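# Carry the glass beaker of vials to the window-side bench

## Task

Take the glass beaker holding vials from the shelved bench beside the door and set it on the work surface of the shelved bench beside the window. The beaker or any vial touching the floor fails the task. Both are glass, so a drop of more than a few centimetres or a hard knock breaks them and fails the task. At the end the robot must have released the beaker and moved away. The beaker must stay on the bench by itself, not held there by the robot. The robot must not fall over or finish tilted.

## Robot and tools

ROBOT. A two-armed mobile robot on a differential-drive base that cannot move sideways. It has a vertical column, a head that tilts, and two six-joint arms, each ending in a two-finger gripper. Folded, as at the start, it measures 0.73 m long, 0.62 m wide and 1.88 m tall, with its front 0.40 m ahead of the column.

FRAMES. The base frame sits on the floor under the column, midway between the drive wheels: x forward, y left, z up. Distances ahead are counted from the column and heights from the floor. left_hand and right_hand are given in this frame. Each is the point where the fingers join, and the tips reach 8 mm past it. The hand's z axis runs along the fingers (quat_wxyz rotates (0, 0, 1) onto it), and its y axis runs along the opening. The odometry frame is the base frame at the start of the scene. base_odometry counts only wheel turns, so slip shows up as travel. Heading runs from -3.142 to 3.142, positive to the left.

execute_actions. Arguments: "actions", a list holding exactly one action or none, and "cameras". An action may have "base", "joints" or both, plus an optional "speeds". Its motions start together.
- base: exactly one key. translate_m is a straight drive in metres, relative to where the base last measured itself, positive forward, range -3 to 3. rotate_rad is a turn on the spot in radians, positive to the left (counter-clockwise seen from above), range -3.2 to 3.2. Both are offsets, not poses.
- joints: absolute targets keyed by joint name. head_tilt_rad -0.61 to 1.308 (0 is about level, positive looks down). left_joint1_rad to left_joint6_rad and right_joint1_rad to right_joint6_rad in radians, with ranges: joint1 -2.879 to 2.879, joint2 0 to 3.141, joint3 0 to 3.019, joint4 -1.692 to 1.57, joint5 -1.57 to 1.57 (positive swings the hand to the robot's right), joint6 -2.094 to 2.094 (positive rolls it clockwise seen from behind). left_gripper_m and right_gripper_m are fingertip gaps in metres, 0 to 0.093. Tolerances for "done": head 0.03, joints 1-6 0.045, 0.14, 0.09, 0.055, 0.03, 0.035, gripper 0.003.
- speeds: caps for this action only. translate_m 0.05 to 0.8 m/s, rotate_rad 0.1 to 1 rad/s; the top values are the defaults. Arm speed cannot be capped. A base move needing over 8.667 s at its cap is refused.
- cameras: cam_head_left, cam_head_right, cam_left_wrist, cam_right_wrist, nav_camera or all. If omitted, null or ["all"], every camera is returned; [] returns none. The "pictures" line lists the images in order.
An unknown key, name or out-of-range number refuses the whole call and nothing moves. Joints you leave out may still be pushing toward earlier targets. An empty list just reports the state.

wait: {"seconds": 0 to 10}. Commands nothing new and returns the same report. zoom_image: {"camera", "region": [x0, y0, x1, y1]}, in pixels of that camera's latest full image, with the origin at top-left and at most 504 by 504. finished_scene: {"scene": number}. It closes the scene for good, so the goal must already hold and stay that way. If a result reports a stop, the remaining calls in the same reply are skipped.

RESULT LINES. base_status and joint_status give how each motion ended. done: within tolerance; for the base, the wheels turned the full amount even if they slipped. off_target: came to rest short and may keep pushing. contact_stop: base only, when a wheel stalled. time_out: the motion ran out of time. not_followed: a safety check withheld that arm's targets; a gripper in the same action still moves. on_its_own: what the robot does uncommanded; "held at" is the held target, not the actual position. If turned_by_wheels and turned_by_imu differ by more than about 4 % and by at least 0.05 rad, the base hit something or slipped, and the heading is off by about that gap. base_tilt is in degrees, forward and right positive, with a fixed error of about 1 degree. motor_effort lists only left_wheel and right_wheel as percent (positive drives forward), with the peak in brackets; readings are noisy. Effort outside the rest range suggests pushing, or a cable cover or sill under a wheel. wheel_motors_off is 1 while both wheel motors are cut.

ARM GEOMETRY (typical). With joint1 at -1.57 (left) or 1.57 (right) and joints 5 and 6 at 0, the arm lies in a vertical plane pointing ahead, 0.23 m beside the column. Let a = j2 - 0.35, b = 1.05 + j2 - j3, c = b - j4 (c = 1.57 means fingers straight down). The hand point is then 0.12 + 0.39 sin a + 0.38 cos b + 0.25 cos c m ahead and 1.46 + 0.39 cos a - 0.38 sin b - 0.25 sin c m up. For example, j2, j3, j4 = 0.93, 0.78, 0.14 gives 0.60 m ahead and 1.21 m up. Real hands sit up to 5 cm lower and nearer the column, or up to 12 cm with heavy or distant loads. Reach is about 1 m from the shoulder, and the hand gets no lower than about 0.47 m, so it cannot reach the floor.

LOADS (fingers down, positions from the formulas). 3.2 kg at about 0.4 m ahead, 0.65-1.2 m up. 2 kg out to 0.6 m ahead, 0.65-1.25 m up. 1 kg out to 0.8 m ahead, 0.9-1.2 m up. 0.3 kg out to 0.6 m ahead, 0.65-1.6 m up. Flatter fingers (under about 1.2 rad below horizontal) sag with heavy loads; 0.2 kg is fine as flat as 0.35 rad. A gripper holds roughly 2-6 kg.

FRICTION AND GRIPPER. Changes under about 0.03 rad (0.08 for joints 2 and 3) may not move a joint even when it reports done. For gentle contact, step about 0.05 rad per call from your last target. Fingers are 7 cm long; outside, they are 1 cm wider than the gap at the tips and 5 cm at the base. The body behind them is 10 x 7 cm. The wrist camera sticks out 11 cm on one side, 9 cm back from the tips. To grip, command a gap smaller than the object. If the reported gap stays 0.002 m or more above the target, something is held.

HAZARDS. If the arm check withholds targets, move the joints of the action that triggered it back by at least 0.05 rad, or drive away, or move the other arm if it is named. Keep the arms from striking or pressing on each other, especially near the centre line or at speed. A blocked arm keeps pushing and heats up; resend its reported positions to relax it, which makes a loaded arm sink about 1 cm per kg. Watch for MOTOR HOT at 85 °C; at 100 °C an OVER-TEMPERATURE FAULT drops that arm and whatever it holds. After a contact_stop, back up 0.05 m before turning. Table tops 0.30-1.20 m high can pass over the base and hit the column. A lean back of 0.5 degrees or more means reverse 0.05 m. Pushing hard for about 3 s cuts the wheel motors for 2 s. The simulation keeps running while you compose a reply, with the last command held, and loose objects may occasionally get nudged.

Each tool is called after ">>>" by a JSON object that holds its "op" and its "data".

## Session

>>> {"op": "execute_actions", "data": {"actions": []}}

Scene clock: 0.00 s.
base_odometry: x=+0.000 y=+0.000 heading=+0.000 (m, m, rad; odometry frame)
turned_by_wheels: +0.000 (rad since the last result)
turned_by_imu: +0.000 (rad since the last result)
base_tilt: forward=+0.4 right=-0.2 (deg)
base_status: not commanded
joint_positions: head_tilt_rad=+0.896 left_joint1_rad=-1.576 left_joint2_rad=+0.886 left_joint3_rad=+0.428 left_joint4_rad=-0.939 left_joint5_rad=+0.006 left_joint6_rad=+0.034 left_gripper_m=+0.095 right_joint1_rad=+1.594 right_joint2_rad=+0.883 right_joint3_rad=+0.384 right_joint4_rad=-0.961 right_joint5_rad=+0.016 right_joint6_rad=+0.073 right_gripper_m=+0.094
joint_status: not commanded
wheel_motors_off: 0
motor_effort: left_wheel=-1 right_wheel=+3 (%)
left_hand: x=+0.1584 y=+0.2224 z=+1.2474 quat_wxyz=(+0.423, -0.016, -0.906, +0.011) (m; base frame)
right_hand: x=+0.1321 y=-0.2236 z=+1.2594 quat_wxyz=(+0.451, -0.019, -0.892, +0.017) (m; base frame)
pictures: cam_head_left, cam_head_right, cam_left_wrist, cam_right_wrist, nav_camera
Images, in order (width x height): cam_head_left 672x504, cam_head_right 672x504, cam_left_wrist 672x504, cam_right_wrist 672x504, nav_camera 672x504.

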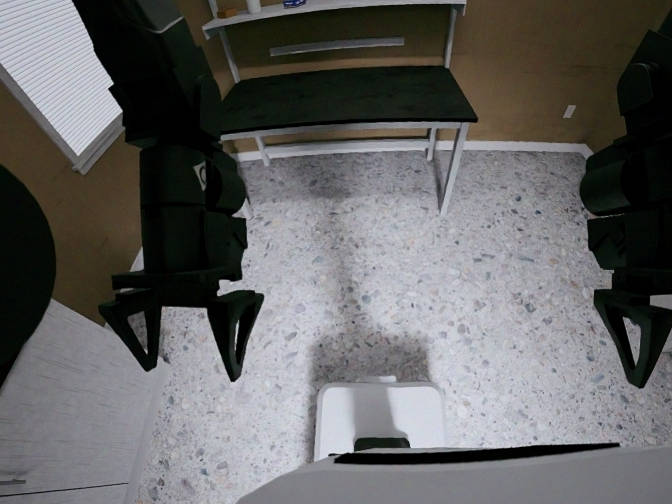

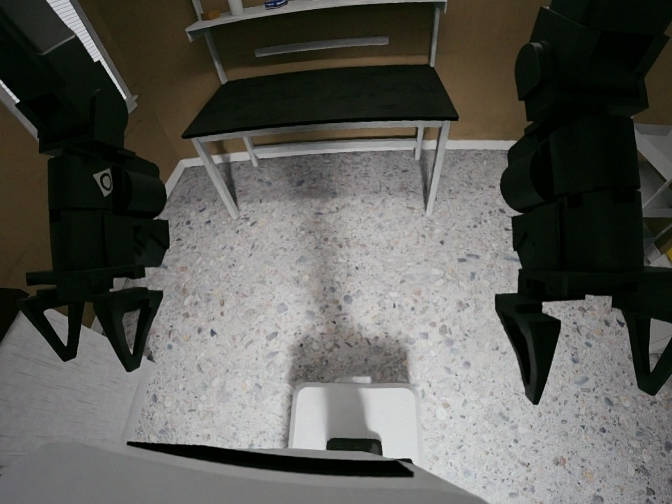

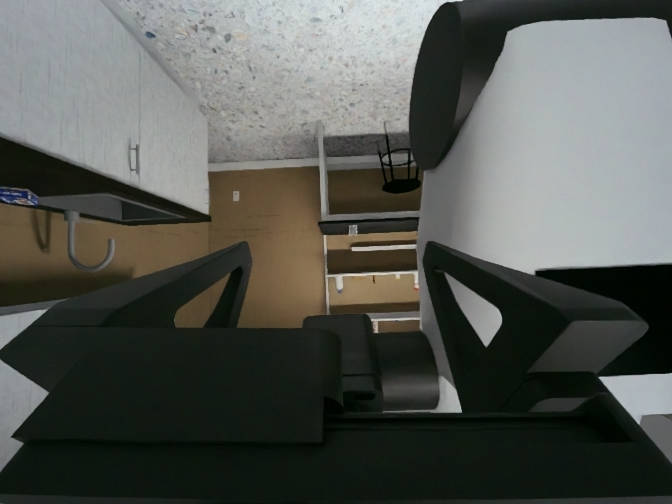

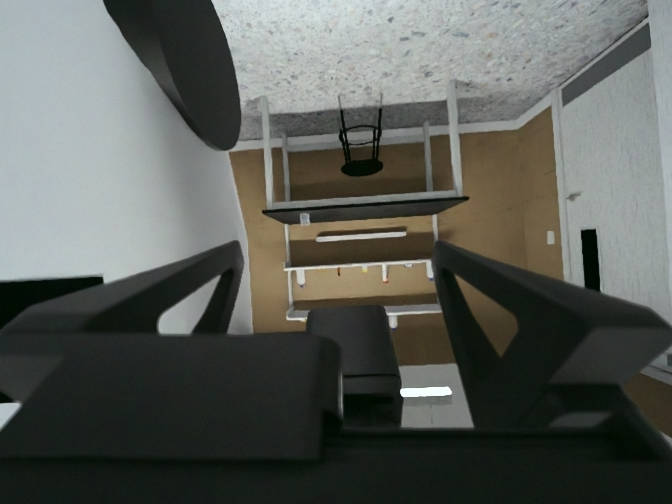

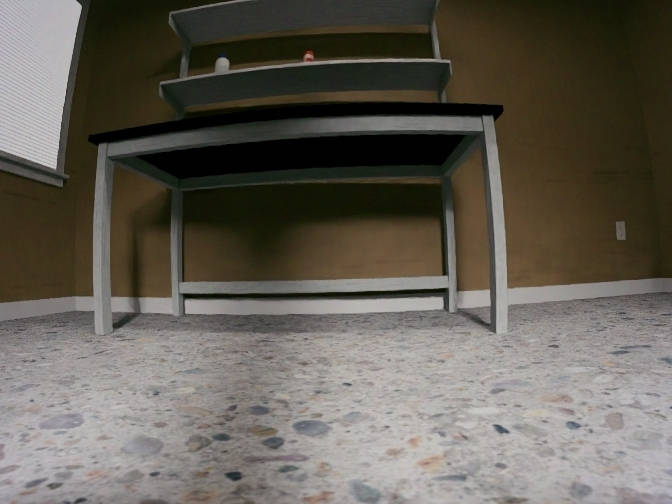

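>>> {"op": "execute_actions", "data": {"actions": [{"base":{"rotate_rad":-3.14},"joints":{"head_tilt_rad":0.45}}], "cameras": ["cam_head_left","cam_head_right","nav_camera"]}}

Scene clock: 13.23 s.
base_odometry: x=+0.000 y=+0.000 heading=-3.140 (m, m, rad; odometry frame)
turned_by_wheels: -3.140 (rad since the last result)
turned_by_imu: -3.130 (rad since the last result)
base_tilt: forward=+0.3 right=-0.4 (deg)
base_status: done
joint_positions: head_tilt_rad=+0.469 left_joint1_rad=-1.576 left_joint2_rad=+0.886 left_joint3_rad=+0.428 left_joint4_rad=-0.939 left_joint5_rad=+0.006 left_joint6_rad=+0.034 left_gripper_m=+0.095 right_joint1_rad=+1.594 right_joint2_rad=+0.883 right_joint3_rad=+0.384 right_joint4_rad=-0.961 right_joint5_rad=+0.016 right_joint6_rad=+0.073 right_gripper_m=+0.094
joint_status: all done
wheel_motors_off: 0
motor_effort: left_wheel=+0(26) right_wheel=+1(41) (%)
left_hand: x=+0.1584 y=+0.2224 z=+1.2474 quat_wxyz=(+0.423, -0.016, -0.906, +0.011) (m; base frame)
right_hand: x=+0.1321 y=-0.2236 z=+1.2594 quat_wxyz=(+0.451, -0.019, -0.892, +0.017) (m; base frame)
pictures: cam_head_left, cam_head_right, nav_camera
Images, in order (width x height): cam_head_left 672x504, cam_head_right 672x504, nav_camera 672x504.

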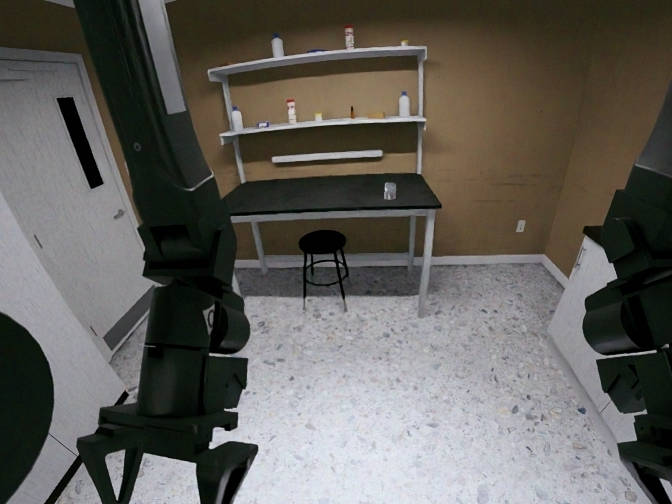

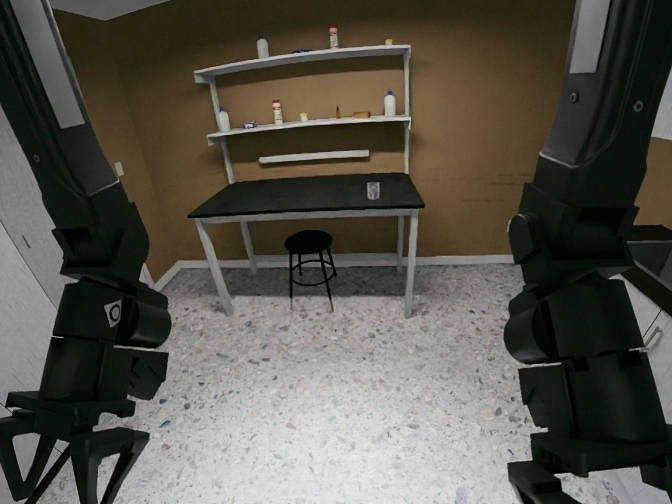

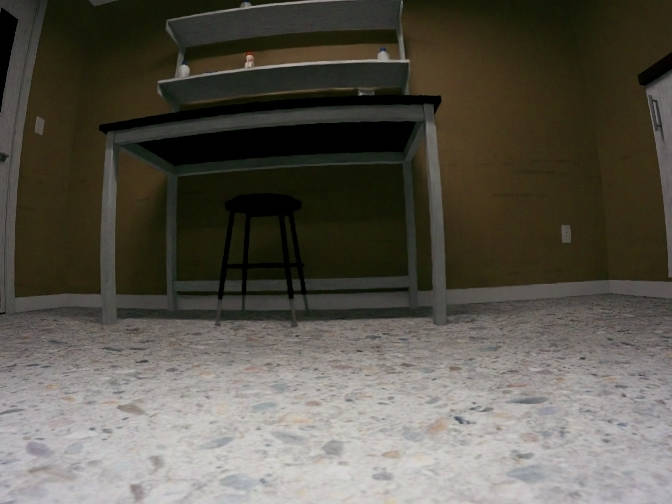

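>>> {"op": "zoom_image", "data": {"camera": "cam_head_left", "region": [340, 160, 450, 230]}}

Region (340, 160, 450, 230) of cam_head_left's 672x504 image, scaled by 4.582, with more detail than that image has; it fills the top 321 rows of this view, and the rest is white.

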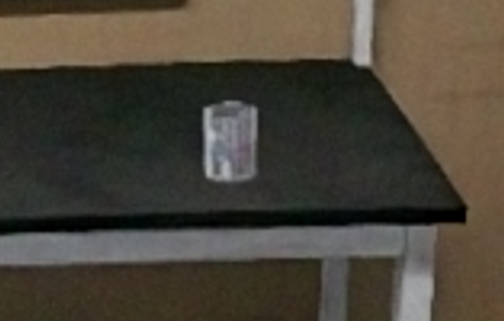

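>>> {"op": "execute_actions", "data": {"actions": [{"base":{"translate_m":1.2},"joints":{"head_tilt_rad":0.7}}], "cameras": ["cam_head_left","cam_head_right","nav_camera"]}}

Scene clock: 46.13 s.
base_odometry: x=-1.200 y=-0.002 heading=-3.140 (m, m, rad; odometry frame)
turned_by_wheels: +0.000 (rad since the last result)
turned_by_imu: -0.007 (rad since the last result)
base_tilt: forward=+0.3 right=-0.3 (deg)
base_status: done
joint_positions: head_tilt_rad=+0.703 left_joint1_rad=-1.576 left_joint2_rad=+0.886 left_joint3_rad=+0.430 left_joint4_rad=-0.939 left_joint5_rad=+0.006 left_joint6_rad=+0.034 left_gripper_m=+0.095 right_joint1_rad=+1.594 right_joint2_rad=+0.883 right_joint3_rad=+0.385 right_joint4_rad=-0.961 right_joint5_rad=+0.016 right_joint6_rad=+0.073 right_gripper_m=+0.094
joint_status: all done
wheel_motors_off: 0
motor_effort: left_wheel=+1(50) right_wheel=+0(58) (%)
left_hand: x=+0.1591 y=+0.2224 z=+1.2472 quat_wxyz=(+0.422, -0.016, -0.906, +0.011) (m; base frame)
right_hand: x=+0.1327 y=-0.2236 z=+1.2592 quat_wxyz=(+0.450, -0.019, -0.892, +0.017) (m; base frame)
pictures: cam_head_left, cam_head_right, nav_camera
Images, in order (width x height): cam_head_left 672x504, cam_head_right 672x504, nav_camera 672x504.

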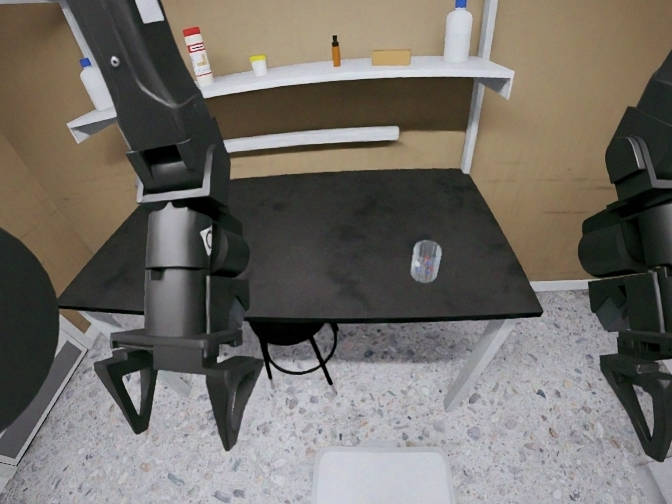

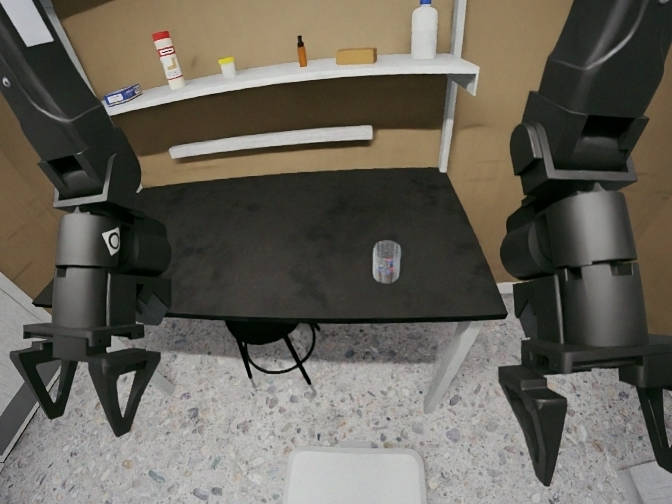

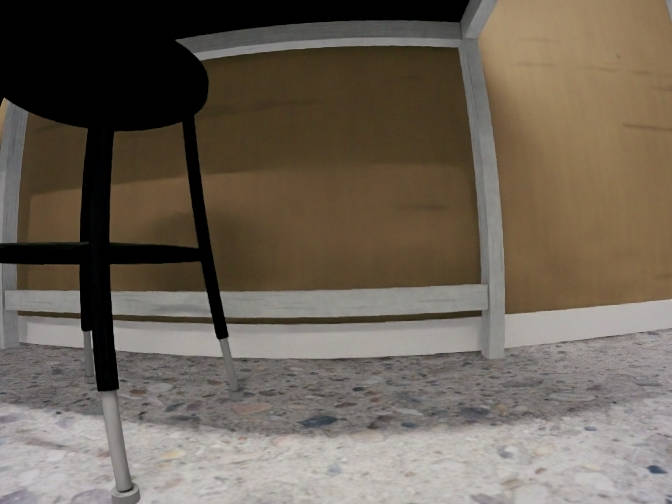

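>>> {"op": "zoom_image", "data": {"camera": "cam_head_right", "region": [350, 225, 430, 295]}}

Region (350, 225, 430, 295) of cam_head_right's 672x504 image, scaled by 6.300, with more detail than that image has; it fills the top 441 rows of this view, and the rest is white.

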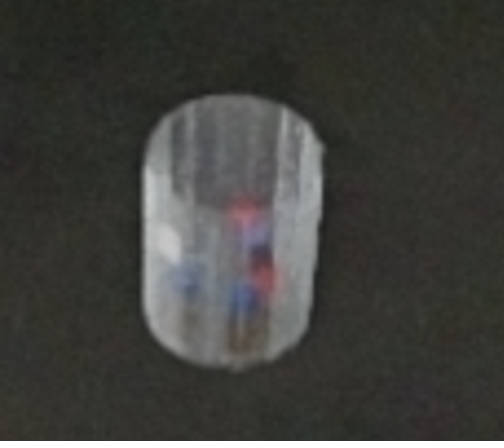

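>>> {"op": "execute_actions", "data": {"actions": [{"joints":{"right_joint1_rad":1.57,"right_joint2_rad":1.28,"right_joint3_rad":1.58,"right_joint4_rad":-0.82,"right_joint5_rad":0,"right_joint6_rad":0,"right_gripper_m":0.06}}], "cameras": ["cam_head_right","cam_right_wrist"]}}

Scene clock: 129.07 s.
base_odometry: x=-1.200 y=-0.002 heading=-3.140 (m, m, rad; odometry frame)
turned_by_wheels: +0.000 (rad since the last result)
turned_by_imu: -0.001 (rad since the last result)
base_tilt: forward=+0.2 right=-0.3 (deg)
base_status: not commanded
joint_positions: head_tilt_rad=+0.703 left_joint1_rad=-1.576 left_joint2_rad=+0.886 left_joint3_rad=+0.430 left_joint4_rad=-0.939 left_joint5_rad=+0.006 left_joint6_rad=+0.034 left_gripper_m=+0.095 right_joint1_rad=+1.577 right_joint2_rad=+1.275 right_joint3_rad=+1.567 right_joint4_rad=-0.828 right_joint5_rad=+0.004 right_joint6_rad=+0.007 right_gripper_m=+0.060
joint_status: all done
wheel_motors_off: 0
motor_effort: left_wheel=-1(2) right_wheel=+1(1) (%)
left_hand: x=+0.1591 y=+0.2224 z=+1.2472 quat_wxyz=(+0.422, -0.016, -0.906, +0.011) (m; base frame)
right_hand: x=+0.7072 y=-0.2225 z=+1.1792 quat_wxyz=(+0.006, -0.002, -1.000, -0.001) (m; base frame)
pictures: cam_head_right, cam_right_wrist
Images, in order (width x height): cam_head_right 672x504, cam_right_wrist 672x504.

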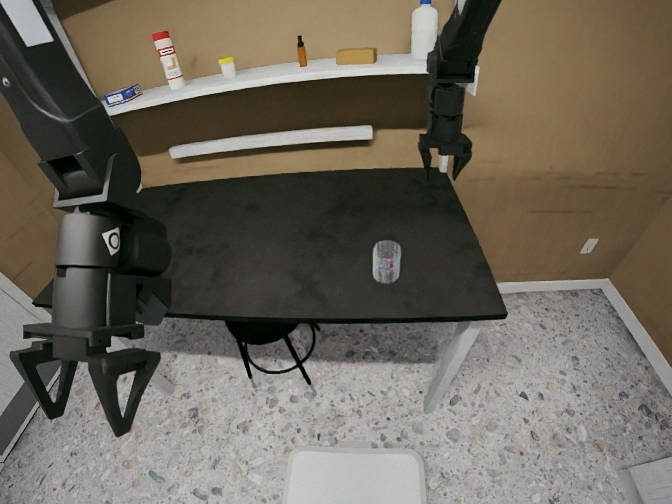

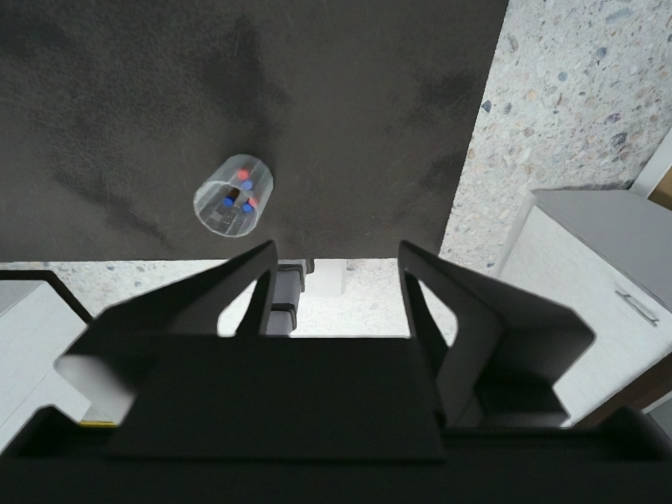

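>>> {"op": "execute_actions", "data": {"actions": [{"base":{"rotate_rad":0.128},"joints":{"right_joint2_rad":1.28,"right_joint3_rad":1.33,"right_joint4_rad":-0.57}}], "cameras": ["cam_head_right","cam_right_wrist"]}}

Scene clock: 184.67 s.
base_odometry: x=-1.200 y=-0.002 heading=-3.013 (m, m, rad; odometry frame)
turned_by_wheels: +0.127 (rad since the last result)
turned_by_imu: +0.124 (rad since the last result)
base_tilt: forward=+0.2 right=-0.3 (deg)
base_status: done
joint_positions: head_tilt_rad=+0.703 left_joint1_rad=-1.576 left_joint2_rad=+0.886 left_joint3_rad=+0.430 left_joint4_rad=-0.939 left_joint5_rad=+0.006 left_joint6_rad=+0.034 left_gripper_m=+0.095 right_joint1_rad=+1.572 right_joint2_rad=+1.280 right_joint3_rad=+1.316 right_joint4_rad=-0.587 right_joint5_rad=+0.003 right_joint6_rad=+0.007 right_gripper_m=+0.060
joint_status: all done
wheel_motors_off: 0
motor_effort: left_wheel=+0(40) right_wheel=-1(37) (%)
left_hand: x=+0.1591 y=+0.2224 z=+1.2472 quat_wxyz=(+0.422, -0.016, -0.906, +0.011) (m; base frame)
right_hand: x=+0.6292 y=-0.2255 z=+1.1154 quat_wxyz=(+0.014, -0.003, -1.000, +0.001) (m; base frame)
pictures: cam_head_right, cam_right_wrist
Images, in order (width x height): cam_head_right 672x504, cam_right_wrist 672x504.

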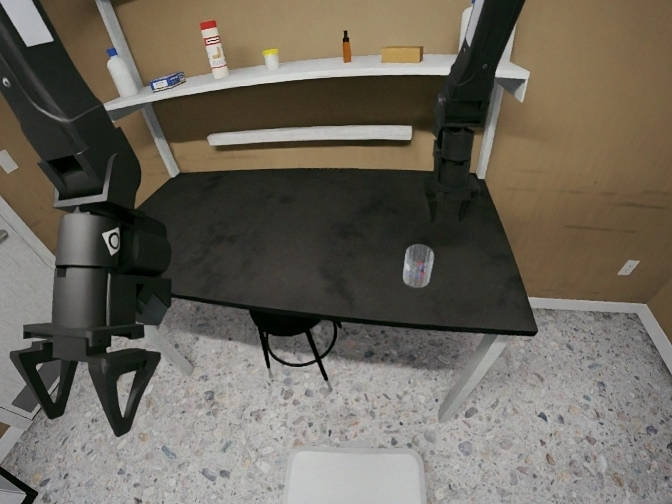

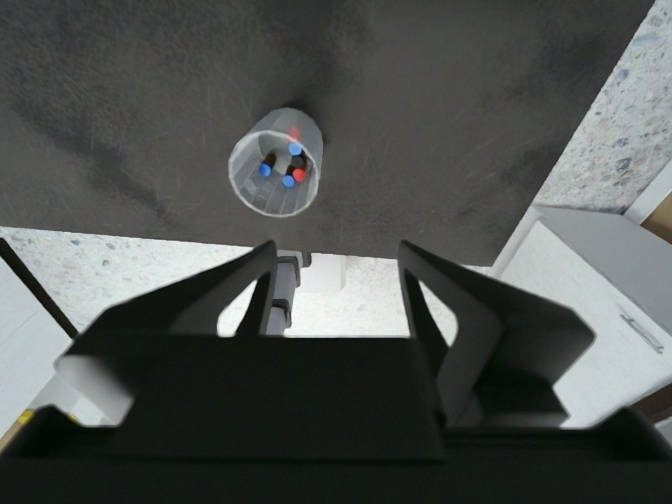

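>>> {"op": "execute_actions", "data": {"actions": [{"base":{"rotate_rad":0.02},"joints":{"right_joint2_rad":1.41,"right_joint3_rad":1.37,"right_joint4_rad":-0.45}}], "cameras": ["cam_head_right","cam_right_wrist"]}}

Scene clock: 208.43 s.
base_odometry: x=-1.201 y=-0.002 heading=-2.994 (m, m, rad; odometry frame)
turned_by_wheels: +0.019 (rad since the last result)
turned_by_imu: +0.017 (rad since the last result)
base_tilt: forward=+0.2 right=-0.2 (deg)
base_status: done
joint_positions: head_tilt_rad=+0.703 left_joint1_rad=-1.576 left_joint2_rad=+0.886 left_joint3_rad=+0.430 left_joint4_rad=-0.939 left_joint5_rad=+0.006 left_joint6_rad=+0.034 left_gripper_m=+0.095 right_joint1_rad=+1.571 right_joint2_rad=+1.416 right_joint3_rad=+1.360 right_joint4_rad=-0.459 right_joint5_rad=+0.002 right_joint6_rad=+0.007 right_gripper_m=+0.060
joint_status: all done
wheel_motors_off: 0
motor_effort: left_wheel=+1(43) right_wheel=-1(30) (%)
left_hand: x=+0.1591 y=+0.2224 z=+1.2472 quat_wxyz=(+0.422, -0.016, -0.906, +0.011) (m; base frame)
right_hand: x=+0.6357 y=-0.2256 z=+1.0541 quat_wxyz=(-0.004, -0.003, -1.000, +0.001) (m; base frame)
pictures: cam_head_right, cam_right_wrist
Images, in order (width x height): cam_head_right 672x504, cam_right_wrist 672x504.

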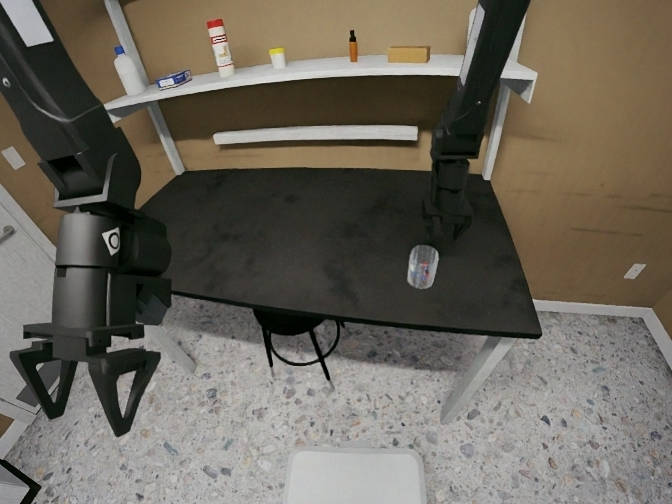

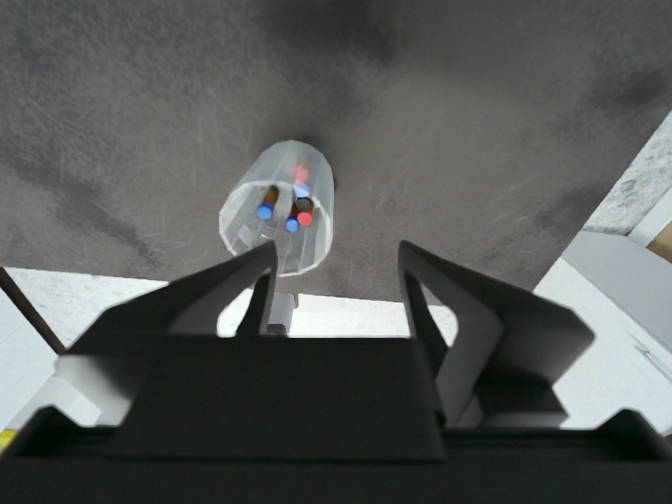

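>>> {"op": "execute_actions", "data": {"actions": [{"base":{"translate_m":-0.016},"joints":{"right_joint2_rad":1.49,"right_joint3_rad":1.41,"right_joint4_rad":-0.41,"right_gripper_m":0.045}}], "cameras": ["cam_head_right","cam_right_wrist"]}}

Scene clock: 226.20 s.
base_odometry: x=-1.185 y=+0.000 heading=-2.995 (m, m, rad; odometry frame)
turned_by_wheels: -0.001 (rad since the last result)
turned_by_imu: -0.002 (rad since the last result)
base_tilt: forward=+0.2 right=-0.3 (deg)
base_status: done
joint_positions: head_tilt_rad=+0.704 left_joint1_rad=-1.576 left_joint2_rad=+0.884 left_joint3_rad=+0.428 left_joint4_rad=-0.939 left_joint5_rad=+0.006 left_joint6_rad=+0.034 left_gripper_m=+0.095 right_joint1_rad=+1.571 right_joint2_rad=+1.486 right_joint3_rad=+1.399 right_joint4_rad=-0.422 right_joint5_rad=+0.002 right_joint6_rad=+0.007 right_gripper_m=+0.045
joint_status: all done
wheel_motors_off: 0
motor_effort: left_wheel=+0(57) right_wheel=+0(35) (%)
left_hand: x=+0.1584 y=+0.2224 z=+1.2476 quat_wxyz=(+0.422, -0.016, -0.906, +0.011) (m; base frame)
right_hand: x=+0.6386 y=-0.2256 z=+1.0251 quat_wxyz=(-0.007, -0.003, -1.000, +0.001) (m; base frame)
pictures: cam_head_right, cam_right_wrist
Images, in order (width x height): cam_head_right 672x504, cam_right_wrist 672x504.

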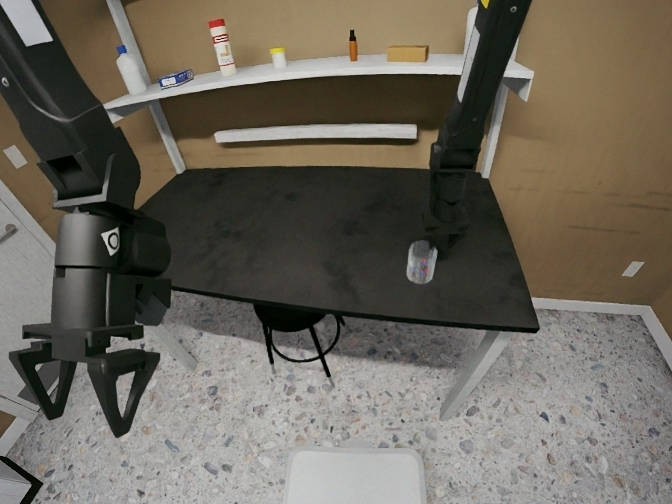

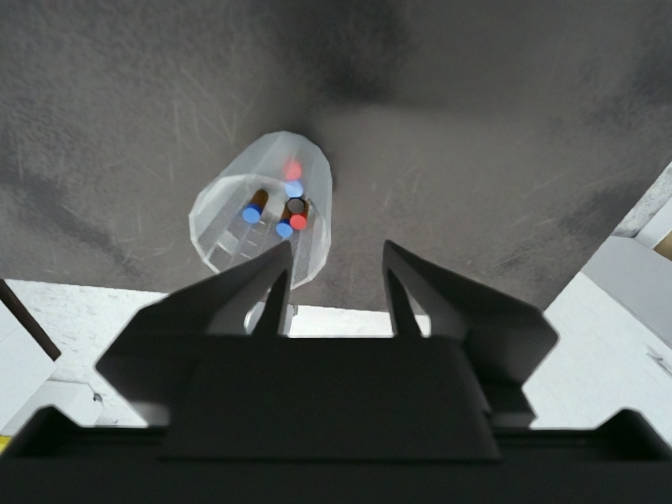

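>>> {"op": "execute_actions", "data": {"actions": [{"joints":{"right_joint2_rad":1.595,"right_joint3_rad":1.465,"right_joint4_rad":-0.365}}], "cameras": ["cam_head_right","cam_right_wrist"]}}

Scene clock: 244.20 s.
base_odometry: x=-1.185 y=+0.000 heading=-2.995 (m, m, rad; odometry frame)
turned_by_wheels: +0.000 (rad since the last result)
turned_by_imu: -0.001 (rad since the last result)
base_tilt: forward=+0.2 right=-0.3 (deg)
base_status: not commanded
joint_positions: head_tilt_rad=+0.704 left_joint1_rad=-1.576 left_joint2_rad=+0.884 left_joint3_rad=+0.428 left_joint4_rad=-0.939 left_joint5_rad=+0.006 left_joint6_rad=+0.034 left_gripper_m=+0.095 right_joint1_rad=+1.571 right_joint2_rad=+1.595 right_joint3_rad=+1.459 right_joint4_rad=-0.376 right_joint5_rad=+0.002 right_joint6_rad=+0.007 right_gripper_m=+0.045
joint_status: all done
wheel_motors_off: 0
motor_effort: left_wheel=-1(1) right_wheel=-1(0) (%)
left_hand: x=+0.1584 y=+0.2224 z=+1.2476 quat_wxyz=(+0.422, -0.016, -0.906, +0.011) (m; base frame)
right_hand: x=+0.6360 y=-0.2256 z=+0.9784 quat_wxyz=(-0.006, -0.003, -1.000, +0.001) (m; base frame)
pictures: cam_head_right, cam_right_wrist
Images, in order (width x height): cam_head_right 672x504, cam_right_wrist 672x504.

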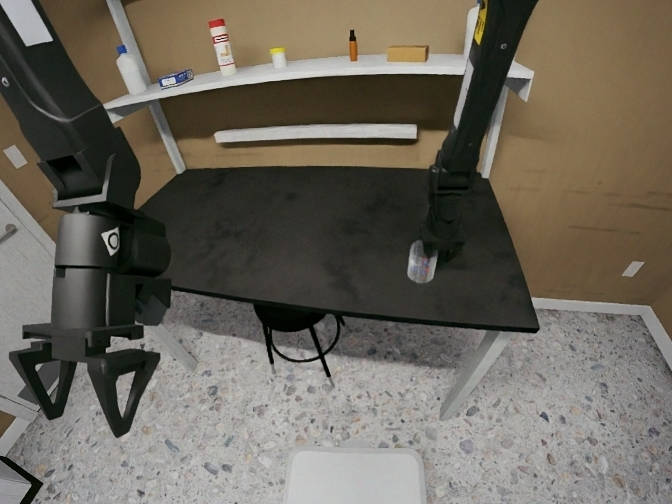

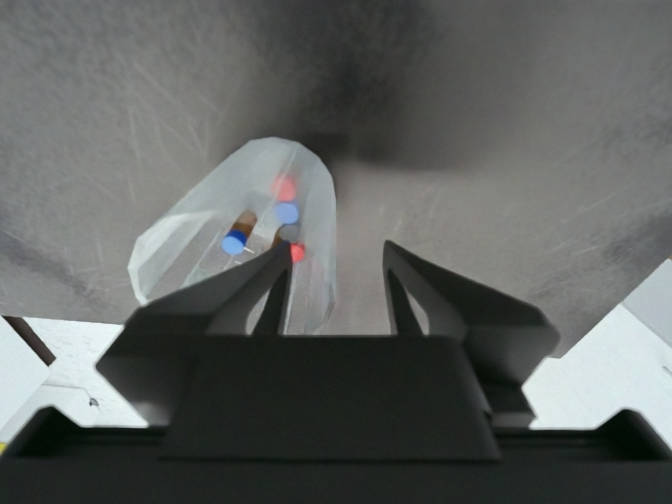

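>>> {"op": "execute_actions", "data": {"actions": [{"joints":{"right_gripper_m":0.0}}], "cameras": ["cam_head_right","cam_right_wrist"]}}

Scene clock: 251.60 s.
base_odometry: x=-1.185 y=+0.000 heading=-2.995 (m, m, rad; odometry frame)
turned_by_wheels: +0.000 (rad since the last result)
turned_by_imu: -0.001 (rad since the last result)
base_tilt: forward=+0.2 right=-0.2 (deg)
base_status: not commanded
joint_positions: head_tilt_rad=+0.704 left_joint1_rad=-1.576 left_joint2_rad=+0.884 left_joint3_rad=+0.428 left_joint4_rad=-0.939 left_joint5_rad=+0.006 left_joint6_rad=+0.034 left_gripper_m=+0.095 right_joint1_rad=+1.571 right_joint2_rad=+1.595 right_joint3_rad=+1.459 right_joint4_rad=-0.376 right_joint5_rad=+0.001 right_joint6_rad=+0.005 right_gripper_m=+0.004
joint_status: right_gripper_m off_target (ended at +0.004, target +0.000)
wheel_motors_off: 0
motor_effort: left_wheel=-1(0) right_wheel=+1(1) (%)
left_hand: x=+0.1584 y=+0.2224 z=+1.2476 quat_wxyz=(+0.422, -0.016, -0.906, +0.011) (m; base frame)
right_hand: x=+0.6360 y=-0.2256 z=+0.9784 quat_wxyz=(-0.006, -0.003, -1.000, +0.000) (m; base frame)
pictures: cam_head_right, cam_right_wrist
Images, in order (width x height): cam_head_right 672x504, cam_right_wrist 672x504.

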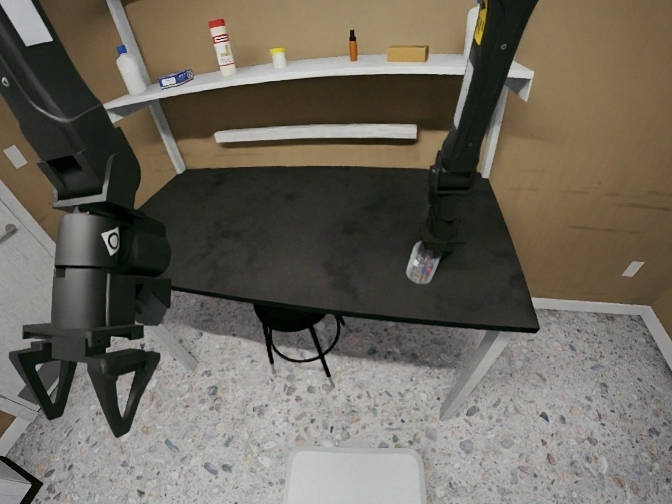

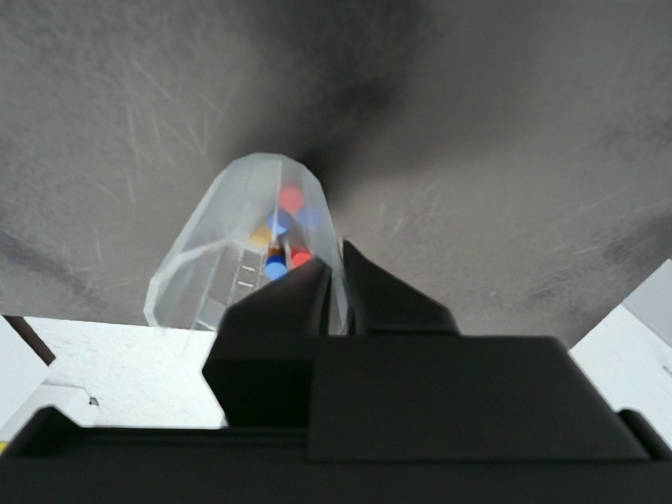

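>>> {"op": "zoom_image", "data": {"camera": "cam_head_right", "region": [380, 210, 480, 300]}}

Region (380, 210, 480, 300) of cam_head_right's 672x504 image, scaled by 5.040, with more detail than that image has; it fills the top 454 rows of this view, and the rest is white.

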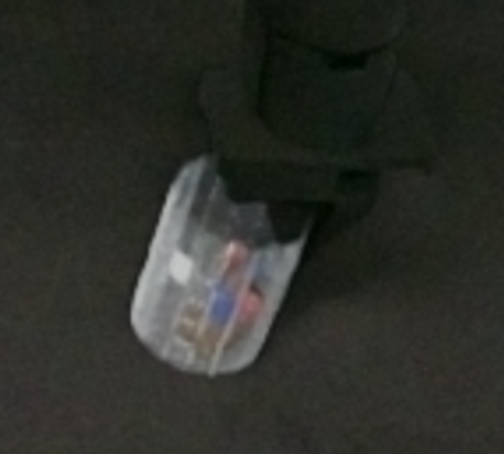

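>>> {"op": "execute_actions", "data": {"actions": [{"joints":{"right_gripper_m":0.02}}], "cameras": ["cam_right_wrist"]}}

>>> {"op": "execute_actions", "data": {"actions": [{"joints":{"right_gripper_m":0.035,"right_joint2_rad":1.45,"right_joint3_rad":1.385,"right_joint4_rad":-0.43}}], "cameras": ["cam_right_wrist"]}}

>>> {"op": "execute_actions", "data": {"actions": [{"base":{"rotate_rad":0.058},"joints":{"right_gripper_m":0.093}}], "cameras": ["cam_right_wrist"]}}

Scene clock: 273.17 s.
base_odometry: x=-1.185 y=+0.000 heading=-2.995 (m, m, rad; odometry frame)
turned_by_wheels: +0.000 (rad since the last result)
turned_by_imu: -0.001 (rad since the last result)
base_tilt: forward=+0.3 right=-0.2 (deg)
base_status: not commanded
joint_positions: head_tilt_rad=+0.704 left_joint1_rad=-1.576 left_joint2_rad=+0.884 left_joint3_rad=+0.428 left_joint4_rad=-0.939 left_joint5_rad=+0.006 left_joint6_rad=+0.034 left_gripper_m=+0.095 right_joint1_rad=+1.571 right_joint2_rad=+1.595 right_joint3_rad=+1.459 right_joint4_rad=-0.376 right_joint5_rad=+0.001 right_joint6_rad=+0.005 right_gripper_m=+0.020
joint_status: all done
wheel_motors_off: 0
motor_effort: left_wheel=-1(2) right_wheel=-2(1) (%)
left_hand: x=+0.1584 y=+0.2224 z=+1.2476 quat_wxyz=(+0.422, -0.016, -0.906, +0.011) (m; base frame)
right_hand: x=+0.6360 y=-0.2256 z=+0.9784 quat_wxyz=(-0.006, -0.003, -1.000, +0.000) (m; base frame)
pictures: cam_right_wrist
Images, in order (width x height): cam_right_wrist 672x504.

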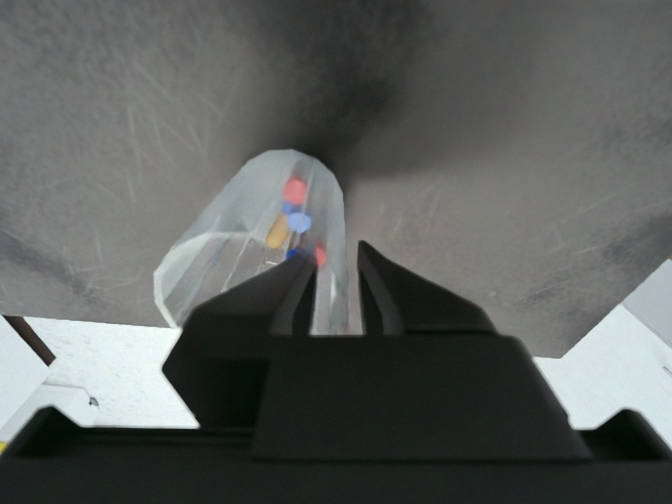

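Scene clock: 274.20 s.
base_odometry: x=-1.185 y=+0.000 heading=-2.995 (m, m, rad; odometry frame)
turned_by_wheels: +0.000 (rad since the last result)
turned_by_imu: +0.000 (rad since the last result)
base_tilt: forward=+0.2 right=-0.3 (deg)
base_status: not commanded
joint_positions: head_tilt_rad=+0.704 left_joint1_rad=-1.576 left_joint2_rad=+0.884 left_joint3_rad=+0.428 left_joint4_rad=-0.939 left_joint5_rad=+0.006 left_joint6_rad=+0.034 left_gripper_m=+0.095 right_joint1_rad=+1.571 right_joint2_rad=+1.441 right_joint3_rad=+1.377 right_joint4_rad=-0.422 right_joint5_rad=+0.001 right_joint6_rad=+0.005 right_gripper_m=+0.035
joint_status: all done
wheel_motors_off: 0
motor_effort: left_wheel=+0(2) right_wheel=-1(1) (%)
left_hand: x=+0.1584 y=+0.2224 z=+1.2476 quat_wxyz=(+0.422, -0.016, -0.906, +0.011) (m; base frame)
right_hand: x=+0.6448 y=-0.2256 z=+1.0447 quat_wxyz=(-0.019, -0.003, -1.000, +0.000) (m; base frame)
pictures: cam_right_wrist
Images, in order (width x height): cam_right_wrist 672x504.

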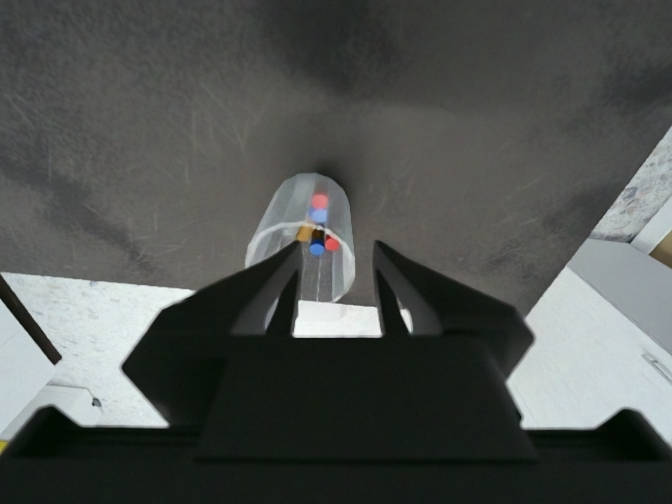

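Scene clock: 275.10 s.
base_odometry: x=-1.185 y=+0.000 heading=-2.938 (m, m, rad; odometry frame)
turned_by_wheels: +0.057 (rad since the last result)
turned_by_imu: +0.057 (rad since the last result)
base_tilt: forward=+0.2 right=-0.3 (deg)
base_status: done
joint_positions: head_tilt_rad=+0.704 left_joint1_rad=-1.576 left_joint2_rad=+0.884 left_joint3_rad=+0.428 left_joint4_rad=-0.939 left_joint5_rad=+0.006 left_joint6_rad=+0.034 left_gripper_m=+0.095 right_joint1_rad=+1.571 right_joint2_rad=+1.441 right_joint3_rad=+1.377 right_joint4_rad=-0.422 right_joint5_rad=+0.001 right_joint6_rad=+0.005 right_gripper_m=+0.093
joint_status: all done
wheel_motors_off: 0
motor_effort: left_wheel=+0(29) right_wheel=+2(26) (%)
left_hand: x=+0.1584 y=+0.2224 z=+1.2476 quat_wxyz=(+0.422, -0.016, -0.906, +0.011) (m; base frame)
right_hand: x=+0.6448 y=-0.2253 z=+1.0447 quat_wxyz=(-0.019, -0.003, -1.000, +0.000) (m; base frame)
pictures: cam_right_wrist
Images, in order (width x height): cam_right_wrist 672x504.

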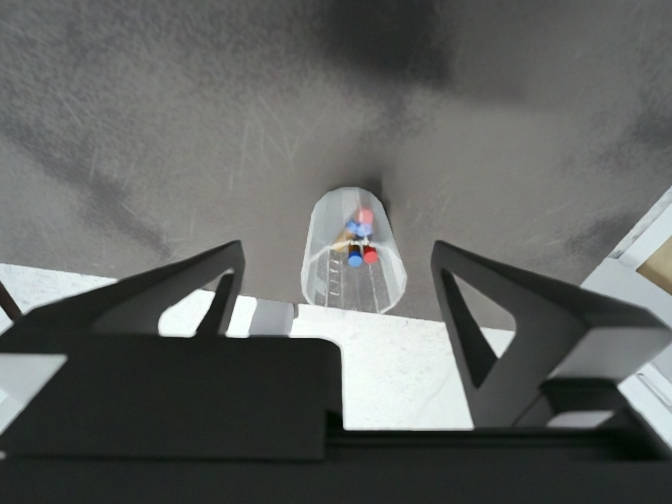

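>>> {"op": "execute_actions", "data": {"actions": [{"base":{"rotate_rad":-0.02}}], "cameras": []}}

>>> {"op": "execute_actions", "data": {"actions": [{"base":{"translate_m":-0.037},"joints":{"right_joint2_rad":1.49,"right_joint3_rad":1.40,"right_joint4_rad":-0.46}}], "cameras": ["cam_right_wrist"]}}

Scene clock: 288.03 s.
base_odometry: x=-1.185 y=+0.000 heading=-2.957 (m, m, rad; odometry frame)
turned_by_wheels: -0.020 (rad since the last result)
turned_by_imu: -0.021 (rad since the last result)
base_tilt: forward=+0.2 right=-0.3 (deg)
base_status: done
joint_positions: head_tilt_rad=+0.704 left_joint1_rad=-1.576 left_joint2_rad=+0.884 left_joint3_rad=+0.428 left_joint4_rad=-0.939 left_joint5_rad=+0.006 left_joint6_rad=+0.034 left_gripper_m=+0.095 right_joint1_rad=+1.569 right_joint2_rad=+1.441 right_joint3_rad=+1.377 right_joint4_rad=-0.422 right_joint5_rad=+0.001 right_joint6_rad=+0.005 right_gripper_m=+0.093
joint_status: not commanded
wheel_motors_off: 0
motor_effort: left_wheel=+1(22) right_wheel=+0(12) (%)
left_hand: x=+0.1584 y=+0.2224 z=+1.2476 quat_wxyz=(+0.422, -0.016, -0.906, +0.011) (m; base frame)
right_hand: x=+0.6448 y=-0.2270 z=+1.0447 quat_wxyz=(-0.019, -0.003, -1.000, +0.001) (m; base frame)
pictures: none
No camera images: the call's "cameras" was empty. Leave "cameras" out to get every camera's image.

Scene clock: 289.23 s.
base_odometry: x=-1.149 y=+0.007 heading=-2.956 (m, m, rad; odometry frame)
turned_by_wheels: +0.001 (rad since the last result)
turned_by_imu: +0.001 (rad since the last result)
base_tilt: forward=+0.3 right=-0.2 (deg)
base_status: done
joint_positions: head_tilt_rad=+0.704 left_joint1_rad=-1.576 left_joint2_rad=+0.884 left_joint3_rad=+0.426 left_joint4_rad=-0.939 left_joint5_rad=+0.006 left_joint6_rad=+0.034 left_gripper_m=+0.095 right_joint1_rad=+1.569 right_joint2_rad=+1.481 right_joint3_rad=+1.390 right_joint4_rad=-0.445 right_joint5_rad=+0.001 right_joint6_rad=+0.005 right_gripper_m=+0.093
joint_status: all done
wheel_motors_off: 0
motor_effort: left_wheel=+1(46) right_wheel=+0(55) (%)
left_hand: x=+0.1573 y=+0.2224 z=+1.2479 quat_wxyz=(+0.423, -0.016, -0.906, +0.011) (m; base frame)
right_hand: x=+0.6295 y=-0.2270 z=+1.0260 quat_wxyz=(+0.006, -0.003, -1.000, +0.001) (m; base frame)
pictures: cam_right_wrist
Images, in order (width x height): cam_right_wrist 672x504.

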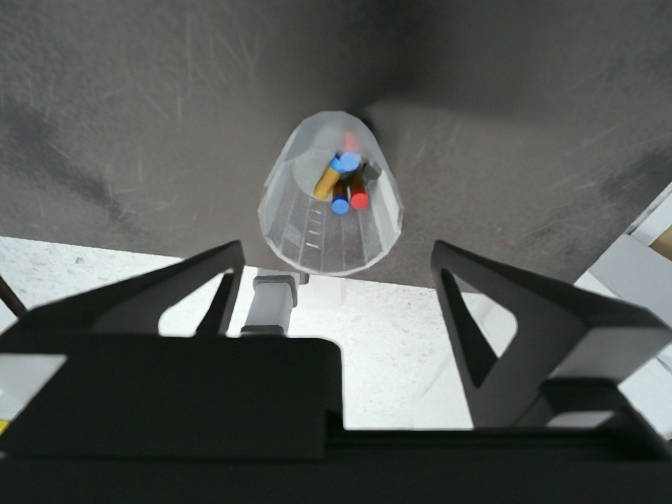

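>>> {"op": "execute_actions", "data": {"actions": [{"joints":{"right_joint2_rad":1.625,"right_joint3_rad":1.485,"right_joint4_rad":-0.355}}], "cameras": ["cam_right_wrist","cam_head_right"]}}

Scene clock: 304.47 s.
base_odometry: x=-1.149 y=+0.007 heading=-2.956 (m, m, rad; odometry frame)
turned_by_wheels: +0.000 (rad since the last result)
turned_by_imu: -0.001 (rad since the last result)
base_tilt: forward=+0.1 right=-0.3 (deg)
base_status: not commanded
joint_positions: head_tilt_rad=+0.704 left_joint1_rad=-1.576 left_joint2_rad=+0.884 left_joint3_rad=+0.426 left_joint4_rad=-0.939 left_joint5_rad=+0.006 left_joint6_rad=+0.034 left_gripper_m=+0.095 right_joint1_rad=+1.569 right_joint2_rad=+1.629 right_joint3_rad=+1.476 right_joint4_rad=-0.362 right_joint5_rad=+0.001 right_joint6_rad=+0.005 right_gripper_m=+0.093
joint_status: all done
wheel_motors_off: 0
motor_effort: left_wheel=+2(1) right_wheel=-1(1) (%)
left_hand: x=+0.1573 y=+0.2224 z=+1.2479 quat_wxyz=(+0.423, -0.016, -0.906, +0.011) (m; base frame)
right_hand: x=+0.6337 y=-0.2272 z=+0.9638 quat_wxyz=(-0.005, -0.003, -1.000, +0.001) (m; base frame)
pictures: cam_head_right, cam_right_wrist
Images, in order (width x height): cam_head_right 672x504, cam_right_wrist 672x504.

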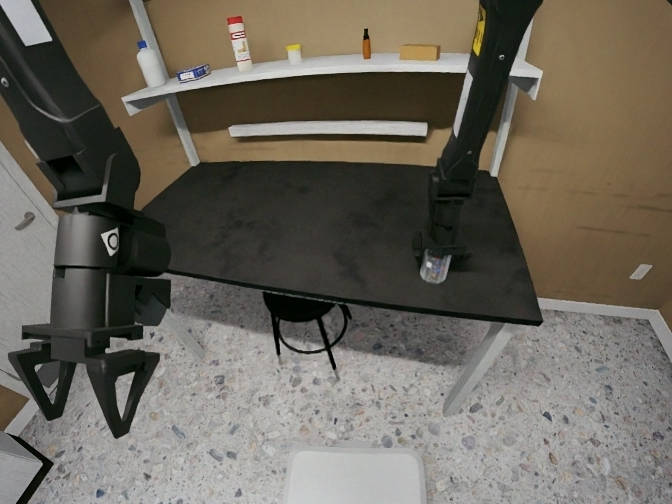

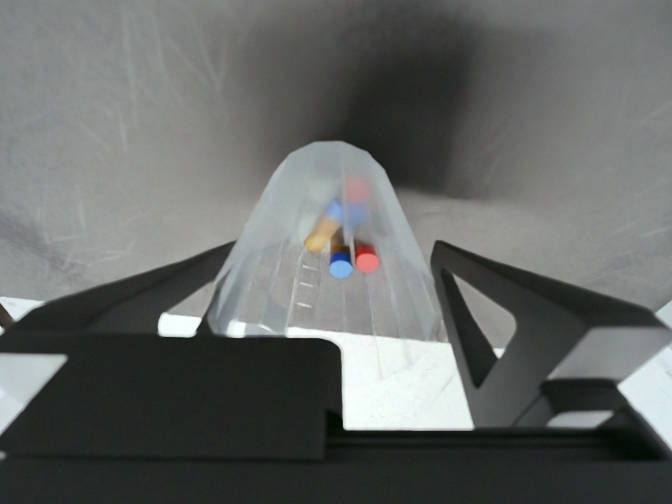

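>>> {"op": "execute_actions", "data": {"actions": [{"joints":{"right_gripper_m":0.06}}], "cameras": ["cam_right_wrist","cam_head_right"]}}

Scene clock: 308.57 s.
base_odometry: x=-1.149 y=+0.007 heading=-2.956 (m, m, rad; odometry frame)
turned_by_wheels: +0.000 (rad since the last result)
turned_by_imu: -0.001 (rad since the last result)
base_tilt: forward=+0.3 right=-0.2 (deg)
base_status: not commanded
joint_positions: head_tilt_rad=+0.704 left_joint1_rad=-1.576 left_joint2_rad=+0.884 left_joint3_rad=+0.426 left_joint4_rad=-0.939 left_joint5_rad=+0.006 left_joint6_rad=+0.034 left_gripper_m=+0.095 right_joint1_rad=+1.569 right_joint2_rad=+1.629 right_joint3_rad=+1.476 right_joint4_rad=-0.362 right_joint5_rad=+0.000 right_joint6_rad=+0.005 right_gripper_m=+0.069
joint_status: right_gripper_m off_target (ended at +0.069, target +0.060)
wheel_motors_off: 0
motor_effort: left_wheel=+0(1) right_wheel=-2(1) (%)
left_hand: x=+0.1573 y=+0.2224 z=+1.2479 quat_wxyz=(+0.423, -0.016, -0.906, +0.011) (m; base frame)
right_hand: x=+0.6337 y=-0.2271 z=+0.9638 quat_wxyz=(-0.005, -0.003, -1.000, +0.001) (m; base frame)
pictures: cam_head_right, cam_right_wrist
Images, in order (width x height): cam_head_right 672x504, cam_right_wrist 672x504.

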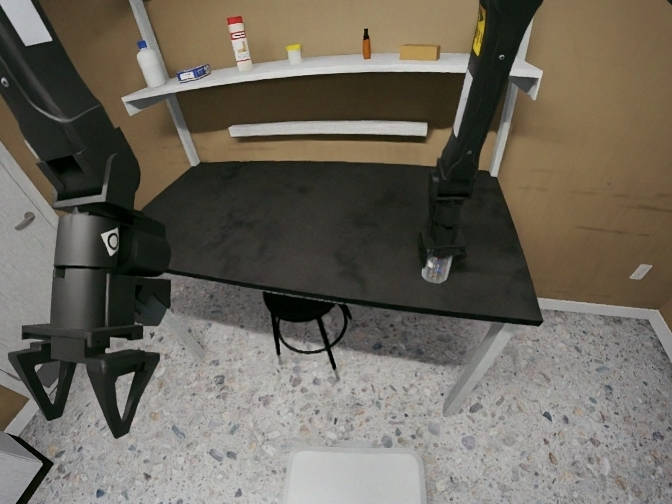

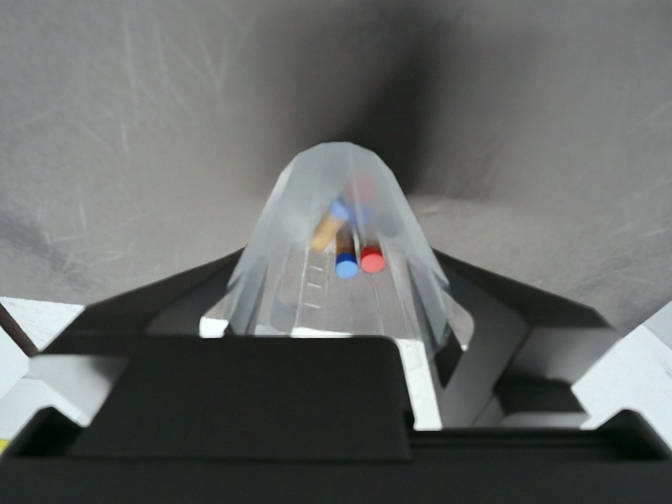

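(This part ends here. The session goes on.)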